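## Task

Grasp the bottle whose cap is green, raise it upright by more than half of its own height, and keep it held like that to the end. Other bottles may be shoved aside, but every one of them must be standing when the scene ends.

## Robot and tools

Robot: one seven-joint arm with a two-finger parallel gripper. Joint order (waist, shoulder, upper arm roll, elbow, forearm roll, wrist pitch, wrist roll) is the order used by the Joint positions and torque lines and by optional stiffness numbers. The fingers point along the gripper's own +z axis and close along its y axis. end_effector_position is the spot between the pads when shut; closed fingertips reach about 22 mm past it, open ones about 9 mm, and closing pushes the tips about 13 mm further out, so leave clearance above the table.

Scene frame: origin on the tabletop under the arm base, +z up, +y to the left when facing +x. Positions are metres; orientations are quaternions written w first (qw, qx, qy, qz). The base may be slightly tilted and the reported hand position can be off, more at long reach.

A row is one list of 10 numbers for the single arm: x, y, z, qw, qx, qy, qz, position, force_limit, speed. The first seven are an absolute gripper pose in the scene frame. position, force_limit and speed each run from -1 to 1. position: +1 is open (85 mm), about -0.8 is where pads touch, -1 closes until blocked. force_limit scales pad force (roughly 20 N at -1, 128 N at 0, 235 N at +1 on a 40 mm object). speed scales finger closing rate (about 20, 85, 150 mm/s at -1, 0, +1); faster closing squeezes a little harder. Seven optional extra numbers (0 to 1) scale each joint's stiffness in joint order and persist until changed.

execute_actions(actions): a list of actions; each action is a table of at most 15 rows, one row per 1/30 s step, and a short table repeats its final row to fill 15 steps. Each row's pose is a target, not an offset. Every step the controller clips the commanded pose to within 70 mm and 16 degrees of the measured one, so far targets need several actions. An action is rejected if its target is over 0.6 m from the gripper along any gripper axis; if the first action fails that or anything is malformed, nothing runs. Repeat the desired quaternion in every row rather than copying a drifted reported one. An empty list just returns state and images.

move(target, speed, blocking): target is one row as above (absolute pose plus finger numbers, sent at the start). speed is the path's top speed in m/s, 0.002 to 0.5 (default 0.25); rotation is capped at twice that in rad/s. The path lasts 0.5 to 10 s and ignores obstacles; the real gripper lags and may overshoot speed, especially near full reach. Faster moves and targets set deeper past a contact hit harder. With blocking=false you get control back after 0.5 s; other motion commands are refused until a result shows the move has ended, so use wait or stop. The result adds a move: line with the ending (done, off_target, moving, held, fault) and any limits (paced = pose clipped; held = some steps blocked, after which the arm can jump quickly) plus the distance left.

wait(seconds): 0 to 10; lets the arm keep its last command and returns early when a running move ends. stop(): brakes a move (needs room); fingers continue. zoom_image(camera, region): camera is cam_head_left or cam_head_right (672x504 each); region is [x0, y0, x1, y1] in pixels from the top-left, at most 504 by 504. finished_scene(scene): ends the current scene, given its number; irreversible, and its result reports success and gives the next task.

Results: gripper pose, Hand target (what the controller now drives toward), joint positions and torques, step readings of position (HELD marks clipped steps), and a pose unreachable line when the clearance check (which includes the base mount) altered a command. object_status: 0 moving, 1 blocked while opening, 2 blocked while closing (a grip), 3 reached the requested position or pads met. Any new position value resets it to 0 briefly. Fingers stay put until position changes by at least 0.01; only then do new force or speed values apply. To loosen, open first. If a held object slips the fingers re-close, except after gripping at force_limit -1, where status stays 2 even if lost. position_measured is in counts: 3 open, ~78 = 60 mm, ~130 = 40 mm, ~180 = 20 mm, ~230 pads touching. touch_left (-y finger) and touch_right (+y) each give 28 cells in 7 groups of 4, groups from fingertip toward the arm, each group along gripper +x; empty cells read near 0 with noise, evenly spread grip reads about 30 at 10 N, 140 at 50 N, 240 at 100 N.

Cameras come with calibration (intrinsics K, distortion, world-to-camera transforms) that may be off by a couple of degrees and millimetres.

Avoid: knocking any bottle over or anything off the table, dropping the target bottle, tilting it, fast collisions and hard pressing. Contact torque reaching a joint's load limit (50.7 N m for the first four joints, 31.9 for the last three, load weight included) halts the arm for 10 s. Long heavy holds heat motors; a MOTOR HOT warning begins at 60 °C and at 75 °C the arm sags in an over-temperature fault. Occasional brief tugs on the held object can occur, so grip firmly. Quick, smooth, low-effort motion is preferred.

Each tool is called after ">>>" as name([rows], argument=value, ...), one row to a line, values as JSON.

## Session

>>> execute_actions(actions=[])

>>> zoom_image(camera="cam_head_left", region=[150,100,550,400])

Scene clock: 0.00 s.
end_effector_position=(+0.7211, +0.2777, +0.1978) position_measured=3 object_status=3 touch_left=n/a touch_right=n/a end_effector_quat_wxyz=(+0.151, +0.781, +0.471, +0.382)
Joint positions: [-0.788  1.835  0.337  0.772 -1.874 -0.819  1.209]
Joint velocities: [ 0.     0.     0.    -0.001  0.    -0.    -0.   ]
Joint torques (N m, as the joint torque sensors report them, + toward a larger angle): no reading
Motor temperatures (°C, as the motors report them): [33 33 29 33 34 36 38]
Hand target: +0.721, +0.278, +0.198; +0.151, +0.781, +0.471, +0.382
Joint stiffness scale: [1. 1. 1. 1. 1. 1. 1.]

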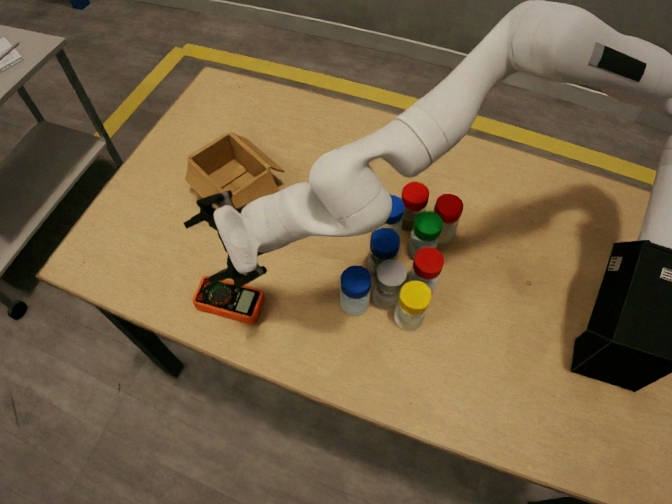

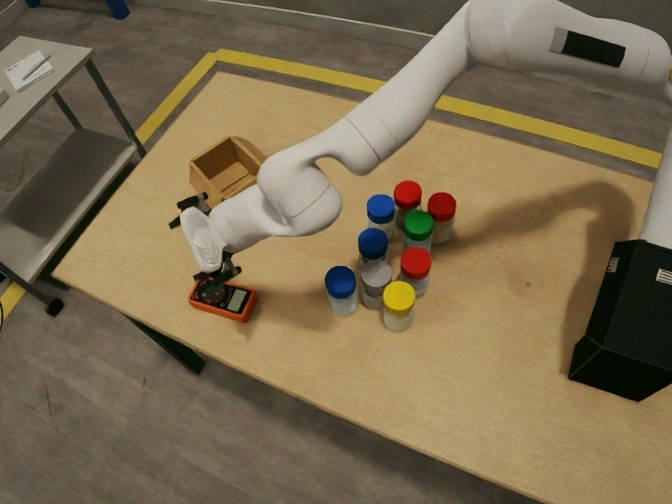

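Region (150, 100, 550, 400) of cam_head_left's 672x504 image, scaled by 1.260, with more detail than that image has; it fills the top 378 rows of this view, and the rest is white.

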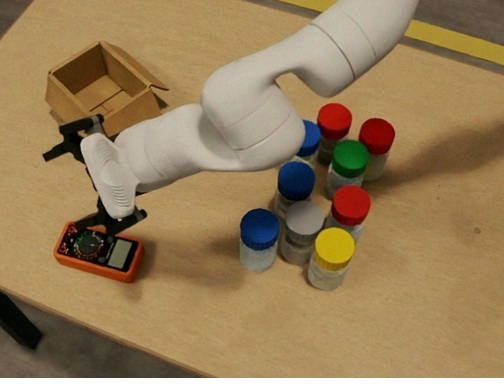

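>>> move(target=[0.56,0.14,0.25,0,0.7,0.714,0,0.7,0,0], speed=0.35)

>>> move(target=[0.394,0.03,0.17,0,0.559,0.829,0,0.7,0,0])

>>> zoom_image(camera="cam_head_left", region=[310,120,550,340])

>>> zoom_image(camera="cam_head_right", region=[310,120,550,340])

Scene clock: 9.60 s.
end_effector_position=(+0.5633, +0.1391, +0.2516) position_measured=41 object_status=3 touch_left=((-4 6 1 -7) (-8 -3 -16 3) (-9 -4 -4 -15) (19 31 -2 -4) (30 12 -13 -20) (2 9 -21 -12) (14 13 -13 9)) touch_right=((10 -1 -1 0) (-26 -2 6 -21) (3 -9 5 -7) (-24 -14 2 9) (-11 3 8 19) (3 10 14 -9) (1 25 21 4)) end_effector_quat_wxyz=(+0.005, +0.703, +0.711, +0.004)
Joint positions: [-0.709  1.608  0.009  0.566 -2.38  -1.673  2.294]
Joint velocities: [ 0.002  0.004 -0.004 -0.004  0.    -0.003 -0.   ]
Joint torques (N m, as the joint torque sensors report them, + toward a larger angle): [-19.89 -19.21  -2.55  -7.35  -0.32   0.54   0.11]
Motor temperatures (°C, as the motors report them): [33 33 29 33 34 36 38]
Hand target: +0.560, +0.140, +0.250; -0.000, +0.700, +0.714, +0.000
Off the commanded pose: 0.004 m, 1 deg.
Joint stiffness scale: [1. 1. 1. 1. 1. 1. 1.]
move: off_target

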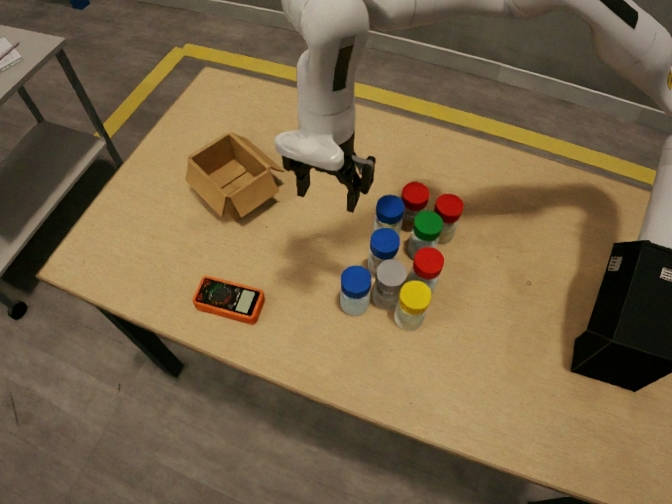

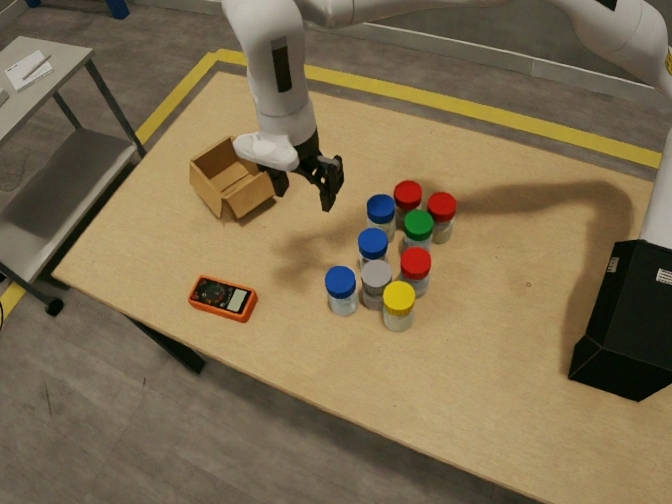

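Scene clock: 11.00 s.
end_effector_position=(+0.3902, +0.0311, +0.1693) position_measured=41 object_status=3 touch_left=((2 1 15 9) (15 -1 1 -13) (-42 3 8 -43) (7 1 -17 12) (22 12 -10 -26) (13 -15 -16 23) (-7 -9 -19 -5)) touch_right=((4 19 0 -5) (-15 11 1 -21) (13 -18 2 -2) (10 10 -32 22) (20 -5 13 4) (11 0 7 -20) (-5 -9 34 27)) end_effector_quat_wxyz=(-0.005, +0.557, +0.830, -0.005)
Joint positions: [-0.69   1.196 -0.021  1.69  -2.3   -1.192  2.151]
Joint velocities: [ 0.    -0.009  0.003  0.004  0.     0.004 -0.   ]
Joint torques (N m, as the joint torque sensors report them, + toward a larger angle): [-15.23 -12.53  -5.73  -6.59  -0.23   0.65   0.26]
Motor temperatures (°C, as the motors report them): [33 33 29 33 34 36 38]
Hand target: +0.394, +0.031, +0.170; -0.000, +0.559, +0.829, -0.000
Off the commanded pose: 0.004 m, 1 deg.
Joint stiffness scale: [1. 1. 1. 1. 1. 1. 1.]
move: off_target

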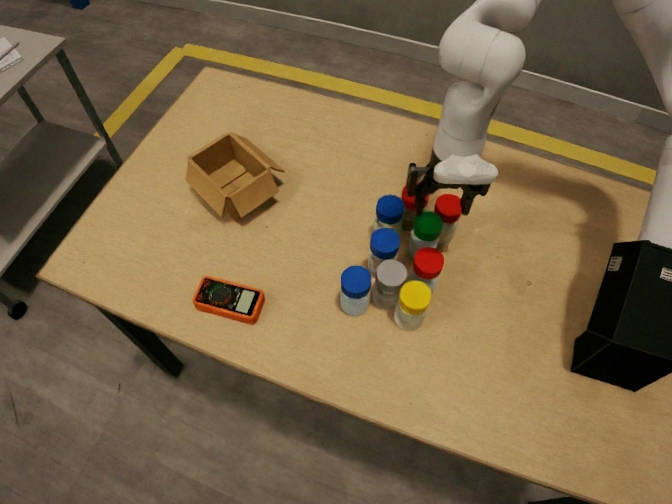

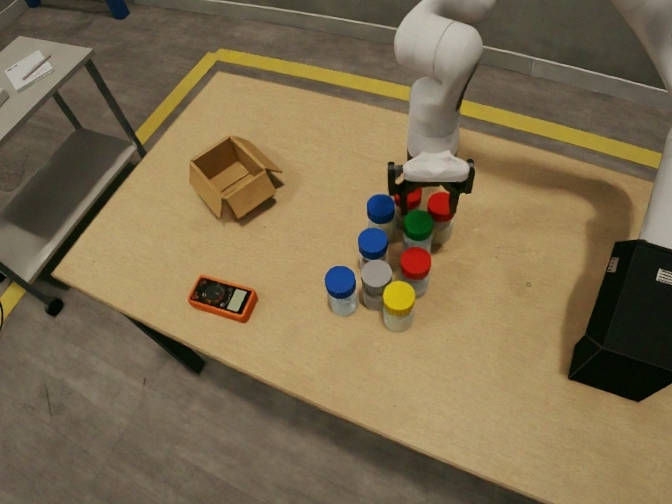

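Region (310, 120, 550, 340) of cam_head_left's 672x504 image, scaled by 2.100, with more detail than that image has; it fills the top 462 rows of this view, and the rest is white.

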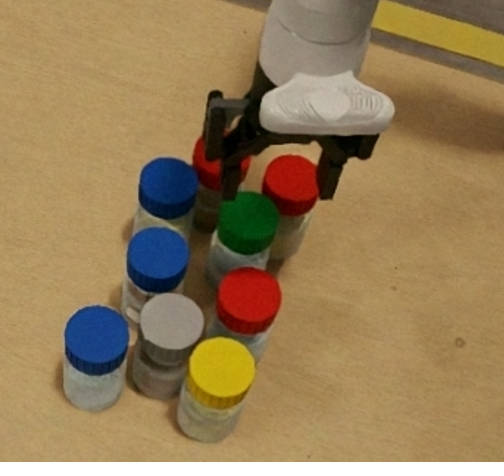

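Region (310, 120, 550, 340) of cam_head_right's 672x504 image, scaled by 2.100, with more detail than that image has; it fills the top 462 rows of this view, and the rest is white.

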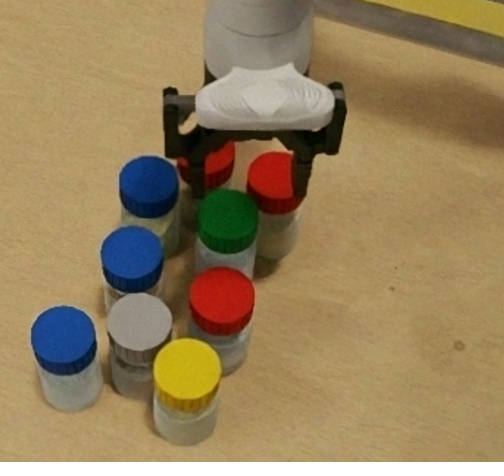

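>>> move(target=[0.413,0.019,0.128,0,0.53,0.848,0,0.6,0,0])

>>> zoom_image(camera="cam_head_left", region=[340,140,500,300])

>>> zoom_image(camera="cam_head_right", region=[340,140,500,300])

Scene clock: 16.53 s.
end_effector_position=(+0.4110, +0.0192, +0.1309) position_measured=53 object_status=3 touch_left=((9 -19 8 12) (-12 -6 -6 18) (-23 18 8 -41) (-10 10 5 -3) (17 -20 -21 2) (6 7 -8 6) (8 8 3 17)) touch_right=((13 7 23 0) (-4 -6 -1 -7) (-18 -29 -14 15) (-17 4 -2 8) (27 -4 10 10) (-2 -18 17 -1) (-1 9 9 12)) end_effector_quat_wxyz=(-0.002, +0.534, +0.845, -0.001)
Joint positions: [-0.622  1.215  0.014  1.696 -2.227 -1.132  2.217]
Joint velocities: [ 0.006  0.003  0.     0.     0.003 -0.    -0.   ]
Joint torques (N m, as the joint torque sensors report them, + toward a larger angle): [-16.5  -13.1   -5.51  -5.41  -0.26   0.44   0.06]
Motor temperatures (°C, as the motors report them): [33 33 29 33 34 36 38]
Hand target: +0.413, +0.019, +0.128; +0.000, +0.530, +0.848, -0.000
Off the commanded pose: 0.004 m, 1 deg.
Joint stiffness scale: [1. 1. 1. 1. 1. 1. 1.]
move: off_target

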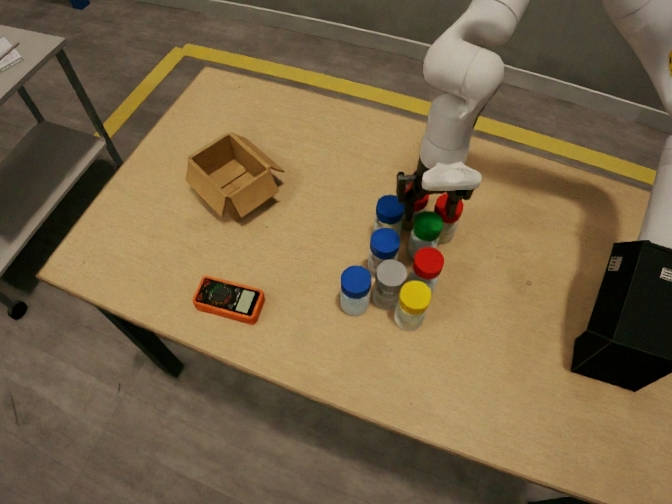

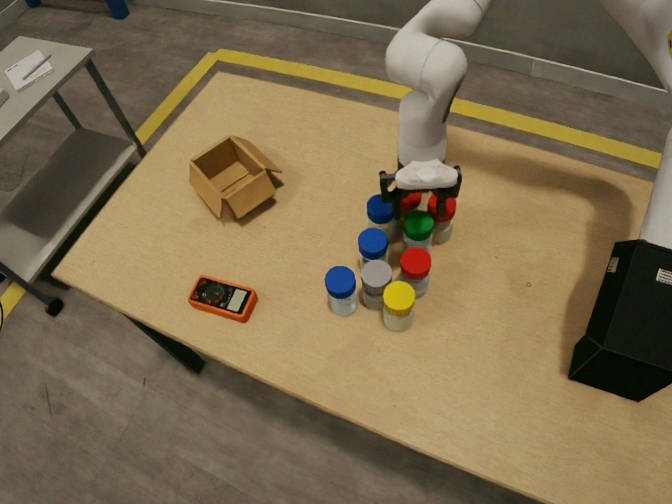

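Region (340, 140, 500, 300) of cam_head_left's 672x504 image, scaled by 3.150, with more detail than that image has.

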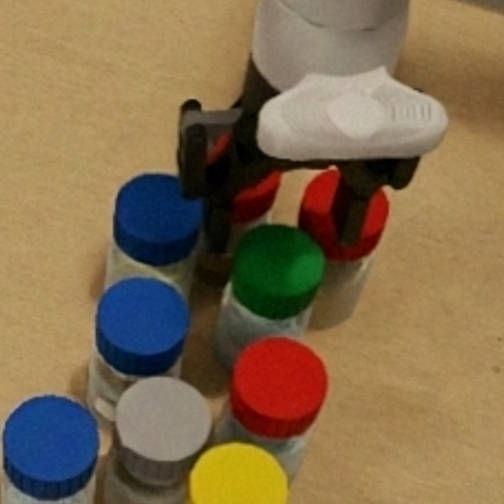

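Region (340, 140, 500, 300) of cam_head_right's 672x504 image, scaled by 3.150, with more detail than that image has.

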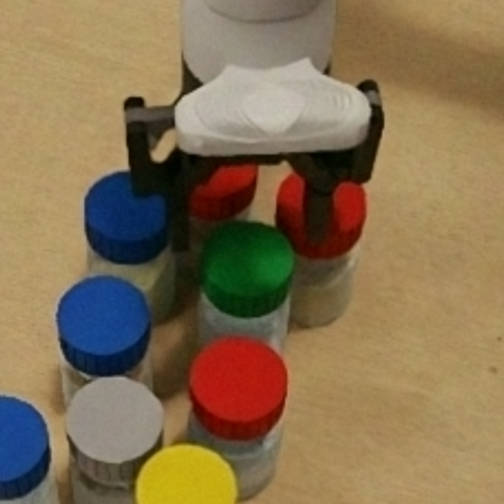

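>>> execute_actions([
  [[0.411,0.029,0.126,0,0.6,0.8,0,0.5,0,0]],
  [[0.411,0.029,0.105,0,0.6,0.8,0,0.5,0,0]],
  [[0.411,0.029,0.105,0,0.6,0.8,0,0.5,0,0]],
])

>>> zoom_image(camera="cam_head_left", region=[340,140,500,300])

>>> zoom_image(camera="cam_head_right", region=[340,140,500,300])

Scene clock: 21.13 s.
end_effector_position=(+0.4121, +0.0299, +0.1205) position_measured=66 object_status=3 touch_left=((-17 2 16 3) (19 -12 10 -18) (-13 19 2 -35) (2 22 -7 6) (28 -13 9 4) (1 -10 -16 -4) (-3 4 -5 35)) touch_right=((-17 3 3 14) (-1 7 5 13) (17 -2 2 7) (-10 9 8 0) (8 -14 25 -4) (-5 11 -6 0) (5 3 0 13)) end_effector_quat_wxyz=(-0.000, +0.602, +0.799, +0.004)
Joint positions: [-0.631  1.244  0.036  1.692 -2.222 -1.092  2.041]
Joint velocities: [ 0.    -0.    -0.001 -0.     0.001  0.    -0.   ]
Joint torques (N m, as the joint torque sensors report them, + toward a larger angle): [-2.39  1.51  1.7  -2.19  1.87  4.02 -0.16]
Motor temperatures (°C, as the motors report them): [33 33 29 33 34 36 38]
Hand target: +0.411, +0.029, +0.105; -0.000, +0.600, +0.800, -0.000
Off the commanded pose: 0.016 m, 1 deg.
Joint stiffness scale: [1. 1. 1. 1. 1. 1. 1.]
Step readings (end_effector_position; steps 1 to 15: 1st action; 16 to 30: 2nd action; 31 to 45: 3rd action):
0: (+0.4110, +0.0190, +0.1306)
1: (+0.4110, +0.0191, +0.1305)
2: (+0.4112, +0.0193, +0.1300)
4: (+0.4127, +0.0206, +0.1281)
8: (+0.4128, +0.0242, +0.1262)
15: (+0.4116, +0.0253, +0.1253)
16: (+0.4115, +0.0258, +0.1249)
17: (+0.4121, +0.0278, +0.1222)
19: (+0.4123, +0.0300, +0.1206)
23: (+0.4121, +0.0299, +0.1205)
30: (+0.4121, +0.0299, +0.1205)
31: (+0.4121, +0.0299, +0.1205)
32: (+0.4121, +0.0299, +0.1205)
34: (+0.4121, +0.0299, +0.1205)
38: (+0.4121, +0.0299, +0.1205)
45: end_effector_position above

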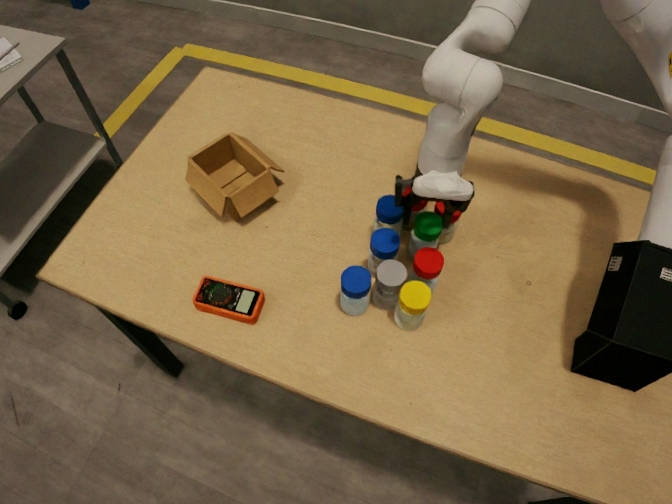

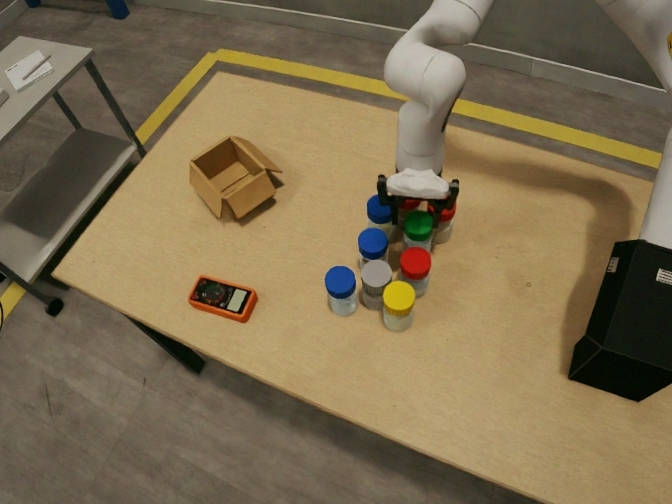

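Region (340, 140, 500, 300) of cam_head_left's 672x504 image, scaled by 3.150, with more detail than that image has.

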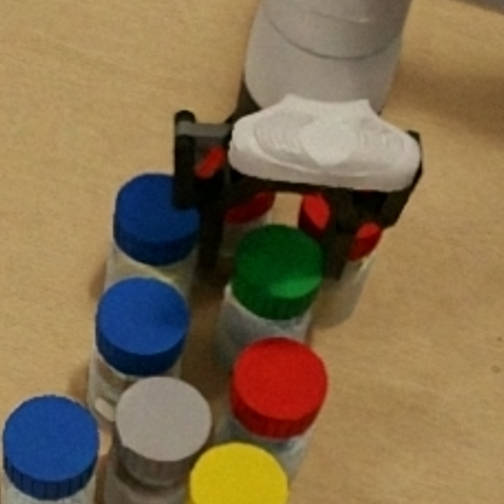

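Region (340, 140, 500, 300) of cam_head_right's 672x504 image, scaled by 3.150, with more detail than that image has.

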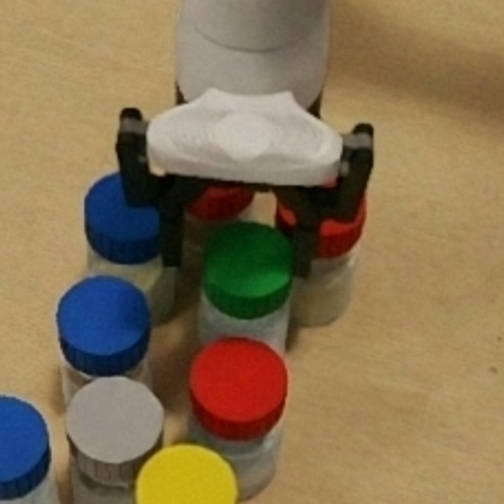

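Touching the cap rim; shift toward −x.

>>> execute_actions([
  [[0.41,0.03,0.128,0,0.6,0.8,0,0.5,0,0]],
  [[0.4,0.033,0.127,0,0.59,0.807,0,0.5,0,0]],
])

>>> move(target=[0.4,0.033,0.11,0,0.59,0.807,0,0.5,0,0], speed=0.04)

>>> zoom_image(camera="cam_head_right", region=[340,140,500,300])

Scene clock: 25.00 s.
end_effector_position=(+0.4021, +0.0305, +0.1261) position_measured=66 object_status=3 touch_left=((-22 -25 -3 9) (1 16 -26 9) (-32 -3 -14 22) (-10 -10 27 9) (1 -8 -2 9) (6 8 -8 -19) (13 3 -5 6)) touch_right=((5 32 6 3) (-10 11 -11 -14) (-4 4 8 17) (-13 -5 3 16) (-21 3 11 17) (-3 -5 3 -22) (3 1 21 31)) end_effector_quat_wxyz=(+0.001, +0.592, +0.806, -0.001)
Joint positions: [-0.641  1.243  0.018  1.707 -2.226 -1.111  2.043]
Joint velocities: [-0.001  0.     0.001  0.    -0.001  0.    -0.   ]
Joint torques (N m, as the joint torque sensors report them, + toward a larger angle): [-15.53 -13.35  -5.66  -5.84  -0.3    0.63  -0.02]
Motor temperatures (°C, as the motors report them): [33 33 29 33 34 36 38]
Hand target: +0.400, +0.033, +0.127; -0.000, +0.590, +0.807, -0.000
Off the commanded pose: 0.003 m, 0 deg.
Joint stiffness scale: [1. 1. 1. 1. 1. 1. 1.]
Step readings (end_effector_position; steps 1 to 15: 1st action; 16 to 30: 2nd action):
0: (+0.4121, +0.0299, +0.1205)
1: (+0.4122, +0.0299, +0.1211)
2: (+0.4121, +0.0295, +0.1228)
4: (+0.4117, +0.0293, +0.1242)
8: (+0.4116, +0.0293, +0.1251)
15: (+0.4113, +0.0296, +0.1256)
16: (+0.4107, +0.0297, +0.1256)
17: (+0.4084, +0.0297, +0.1256)
19: (+0.4045, +0.0301, +0.1258)
23: (+0.4024, +0.0305, +0.1260)
30: end_effector_position above

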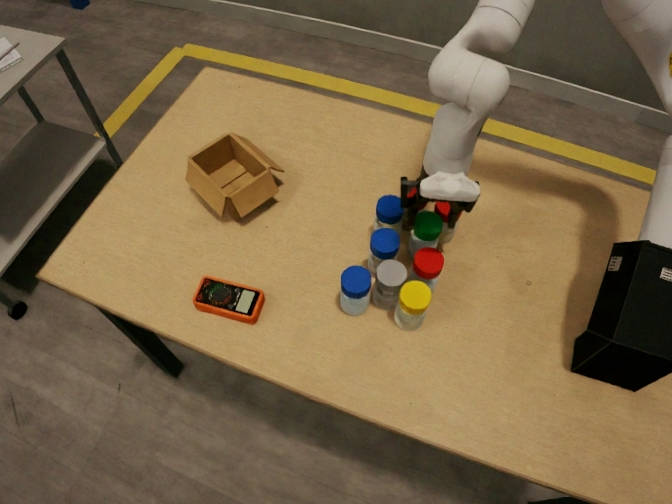

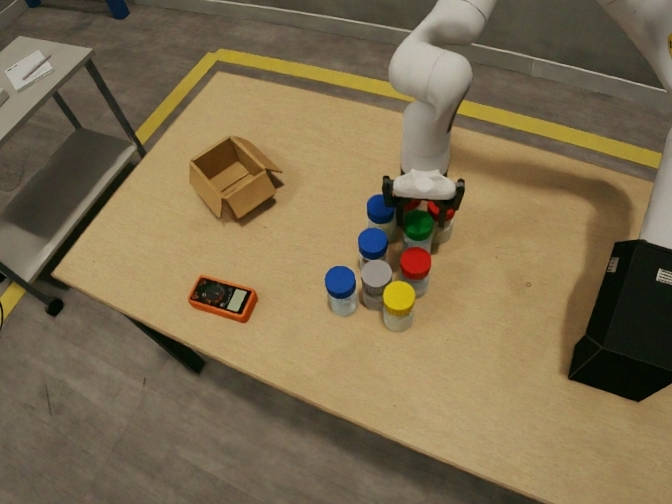

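Scene clock: 25.77 s.
end_effector_position=(+0.3992, +0.0335, +0.1130) position_measured=66 object_status=3 touch_left=((-14 -14 1 0) (59 -21 13 15) (13 8 28 -3) (6 13 1 -5) (-28 -10 -2 5) (-10 0 -6 -14) (20 10 6 -6)) touch_right=((17 25 9 -9) (5 -14 -5 -5) (3 0 -4 -6) (-8 1 -23 13) (-14 21 9 12) (10 -2 -5 3) (15 5 5 -10)) end_effector_quat_wxyz=(-0.002, +0.590, +0.807, -0.000)
Joint positions: [-0.635  1.26   0.034  1.718 -2.216 -1.076  2.035]
Joint velocities: [ 0.     0.004  0.01   0.    -0.001  0.009 -0.   ]
Joint torques (N m, as the joint torque sensors report them, + toward a larger angle): [-15.58 -13.04  -5.41  -5.1   -0.33   0.57   0.15]
Motor temperatures (°C, as the motors report them): [33 33 29 33 34 36 38]
Hand target: +0.400, +0.033, +0.110; -0.000, +0.590, +0.807, -0.000
Off the commanded pose: 0.003 m, 0 deg.
Joint stiffness scale: [1. 1. 1. 1. 1. 1. 1.]
move: done

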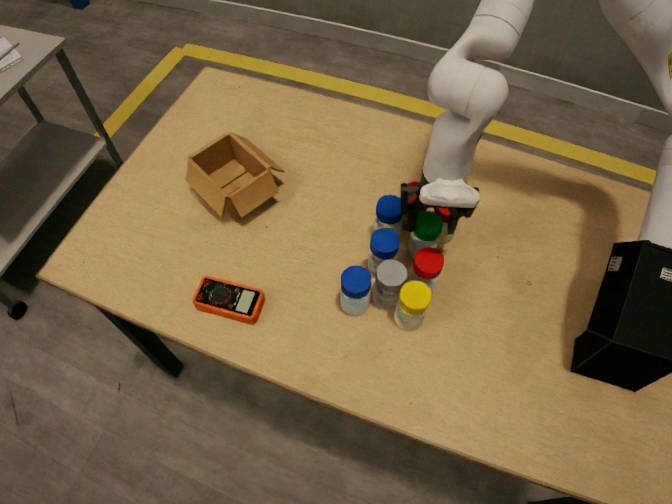

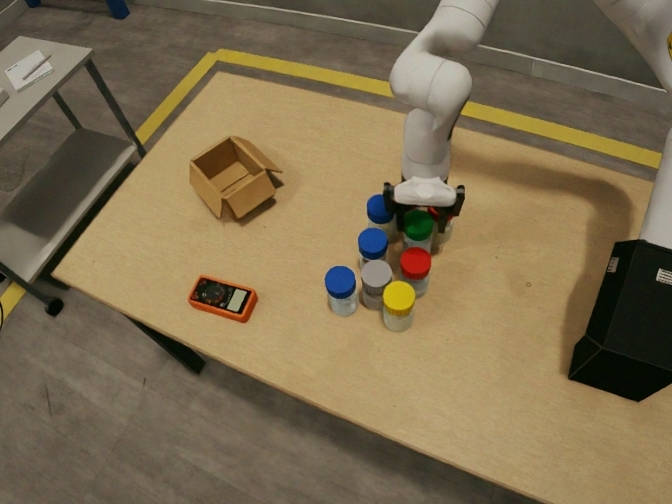

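Region (340, 140, 500, 300) of cam_head_right's 672x504 image, scaled by 3.150, with more detail than that image has.

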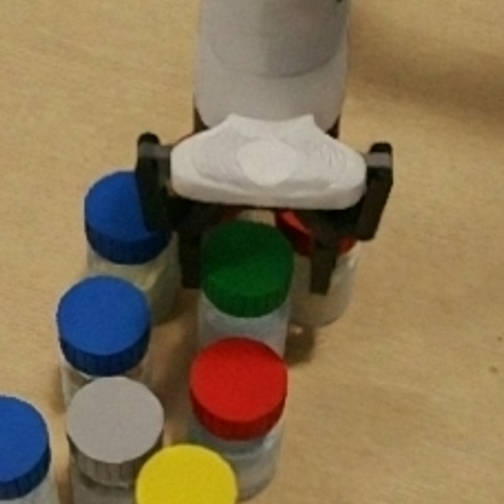

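>>> move(target=[0.406,0.033,0.09,0,0.59,0.807,0,0.46,0,0], speed=0.04)

>>> move(target=[0.406,0.033,0.092,0,0.59,0.807,0,-1,-0.3,-0.5])

Scene clock: 28.00 s.
end_effector_position=(+0.4030, +0.0324, +0.0922) position_measured=71 object_status=3 touch_left=((-14 -5 5 18) (44 -15 -16 2) (-28 3 2 -26) (-14 -5 25 3) (17 -31 1 4) (-10 19 20 -17) (0 22 21 1)) touch_right=((-7 13 -5 -25) (-6 -16 -7 -3) (11 8 13 17) (-11 2 4 -1) (-14 25 -20 -6) (13 -10 -22 14) (-26 12 6 -7)) end_effector_quat_wxyz=(-0.002, +0.590, +0.808, -0.003)
Joint positions: [-0.616  1.286  0.064  1.717 -2.196 -1.039  2.035]
Joint velocities: [ 0.     0.004  0.006 -0.001 -0.     0.005 -0.   ]
Joint torques (N m, as the joint torque sensors report them, + toward a larger angle): [-15.79 -13.45  -5.58  -4.97  -0.23   0.55   0.01]
Motor temperatures (°C, as the motors report them): [33 33 29 33 34 36 38]
Hand target: +0.406, +0.033, +0.090; +0.000, +0.590, +0.807, -0.000
Off the commanded pose: 0.004 m, 0 deg.
Joint stiffness scale: [1. 1. 1. 1. 1. 1. 1.]
move: off_target

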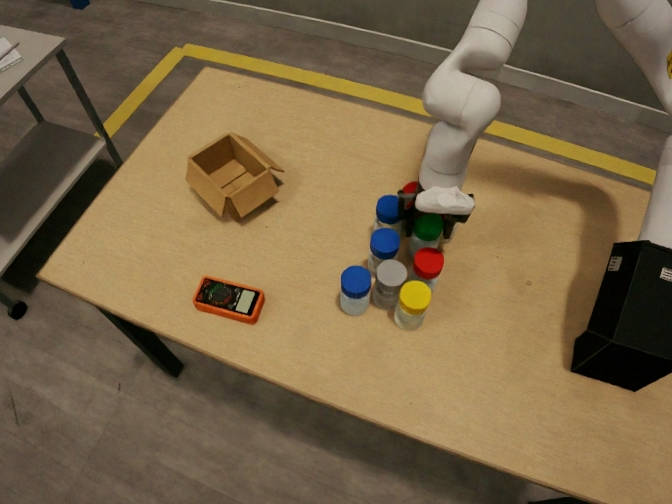

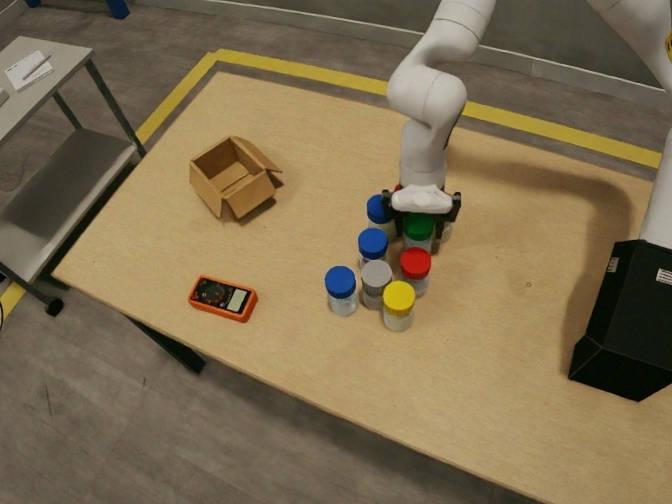

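Scene clock: 28.70 s.
end_effector_position=(+0.4035, +0.0326, +0.0926) position_measured=98 object_status=2 touch_left=((39 148 90 29) (125 552 305 80) (178 649 515 56) (211 876 491 96) (183 1010 572 111) (85 618 237 53) (32 70 32 -7)) touch_right=((30 213 133 31) (138 576 460 65) (192 817 694 48) (156 446 537 108) (146 575 595 66) (72 345 179 40) (16 54 51 -6)) end_effector_quat_wxyz=(-0.002, +0.590, +0.808, -0.002)
Joint positions: [-0.617  1.286  0.064  1.716 -2.196 -1.039  2.035]
Joint velocities: [ 0.     0.    -0.    -0.     0.    -0.001  0.   ]
Joint torques (N m, as the joint torque sensors report them, + toward a larger angle): [-14.69 -12.51  -4.61  -5.12  -0.04   0.65   0.34]
Motor temperatures (°C, as the motors report them): [33 33 29 33 34 36 38]
Hand target: +0.406, +0.033, +0.092; +0.000, +0.590, +0.807, -0.000
Off the commanded pose: 0.003 m, 0 deg.
Joint stiffness scale: [1. 1. 1. 1. 1. 1. 1.]
move: done

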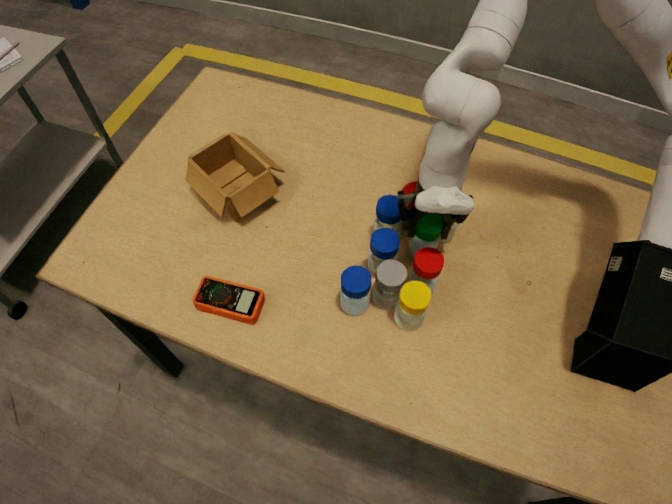

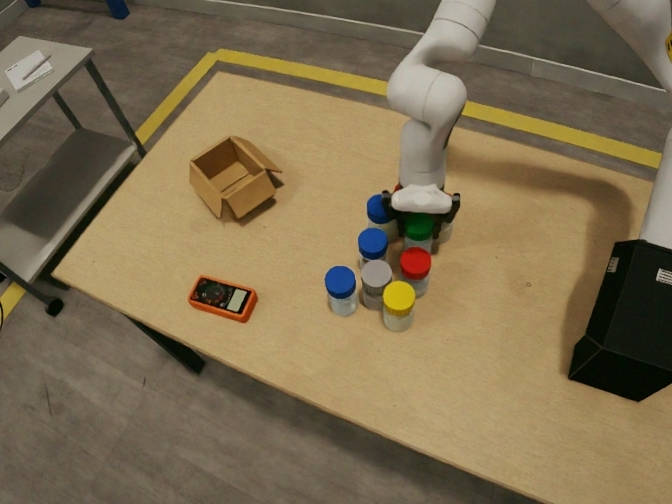

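>>> move(target=[0.404,0.033,0.185,0,0.59,0.807,0,-1,-0.3,-0.5], speed=0.12)

Scene clock: 31.13 s.
end_effector_position=(+0.4054, +0.0327, +0.1821) position_measured=98 object_status=2 touch_left=((10 101 81 0) (113 540 330 53) (152 614 505 44) (202 889 485 78) (175 1009 554 118) (59 597 261 44) (6 50 23 5)) touch_right=((57 182 176 20) (150 557 496 40) (186 873 688 48) (158 464 528 121) (143 541 626 80) (73 375 206 21) (1 58 47 7)) end_effector_quat_wxyz=(+0.002, +0.591, +0.807, +0.001)
Joint positions: [-0.692  1.191 -0.029  1.644 -2.298 -1.227  2.097]
Joint velocities: [-0.    -0.003 -0.007 -0.001  0.    -0.006 -0.   ]
Joint torques (N m, as the joint torque sensors report them, + toward a larger angle): [-16.05 -13.66  -6.04  -6.87  -0.27   0.4   -0.03]
Motor temperatures (°C, as the motors report them): [33 33 29 33 34 36 38]
Hand target: +0.404, +0.033, +0.185; -0.000, +0.590, +0.807, +0.000
Off the commanded pose: 0.003 m, 0 deg.
Joint stiffness scale: [1. 1. 1. 1. 1. 1. 1.]
move: done

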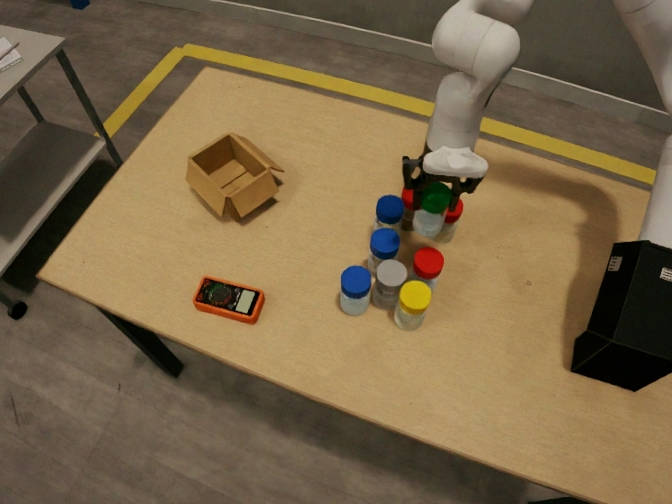

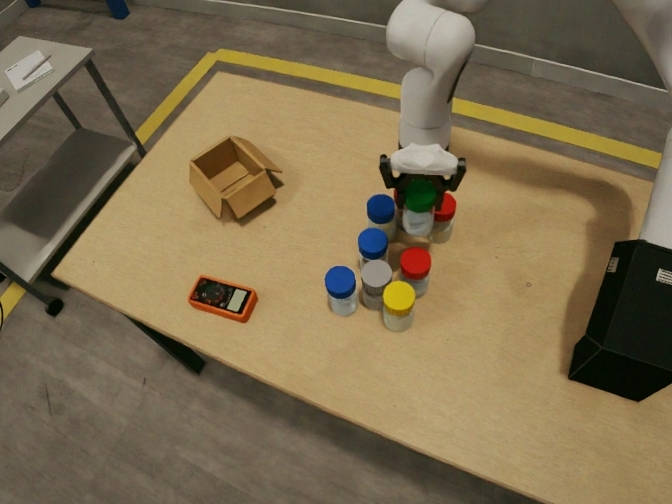

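>>> finished_scene(scene=1)

The scene is finished: the task was done.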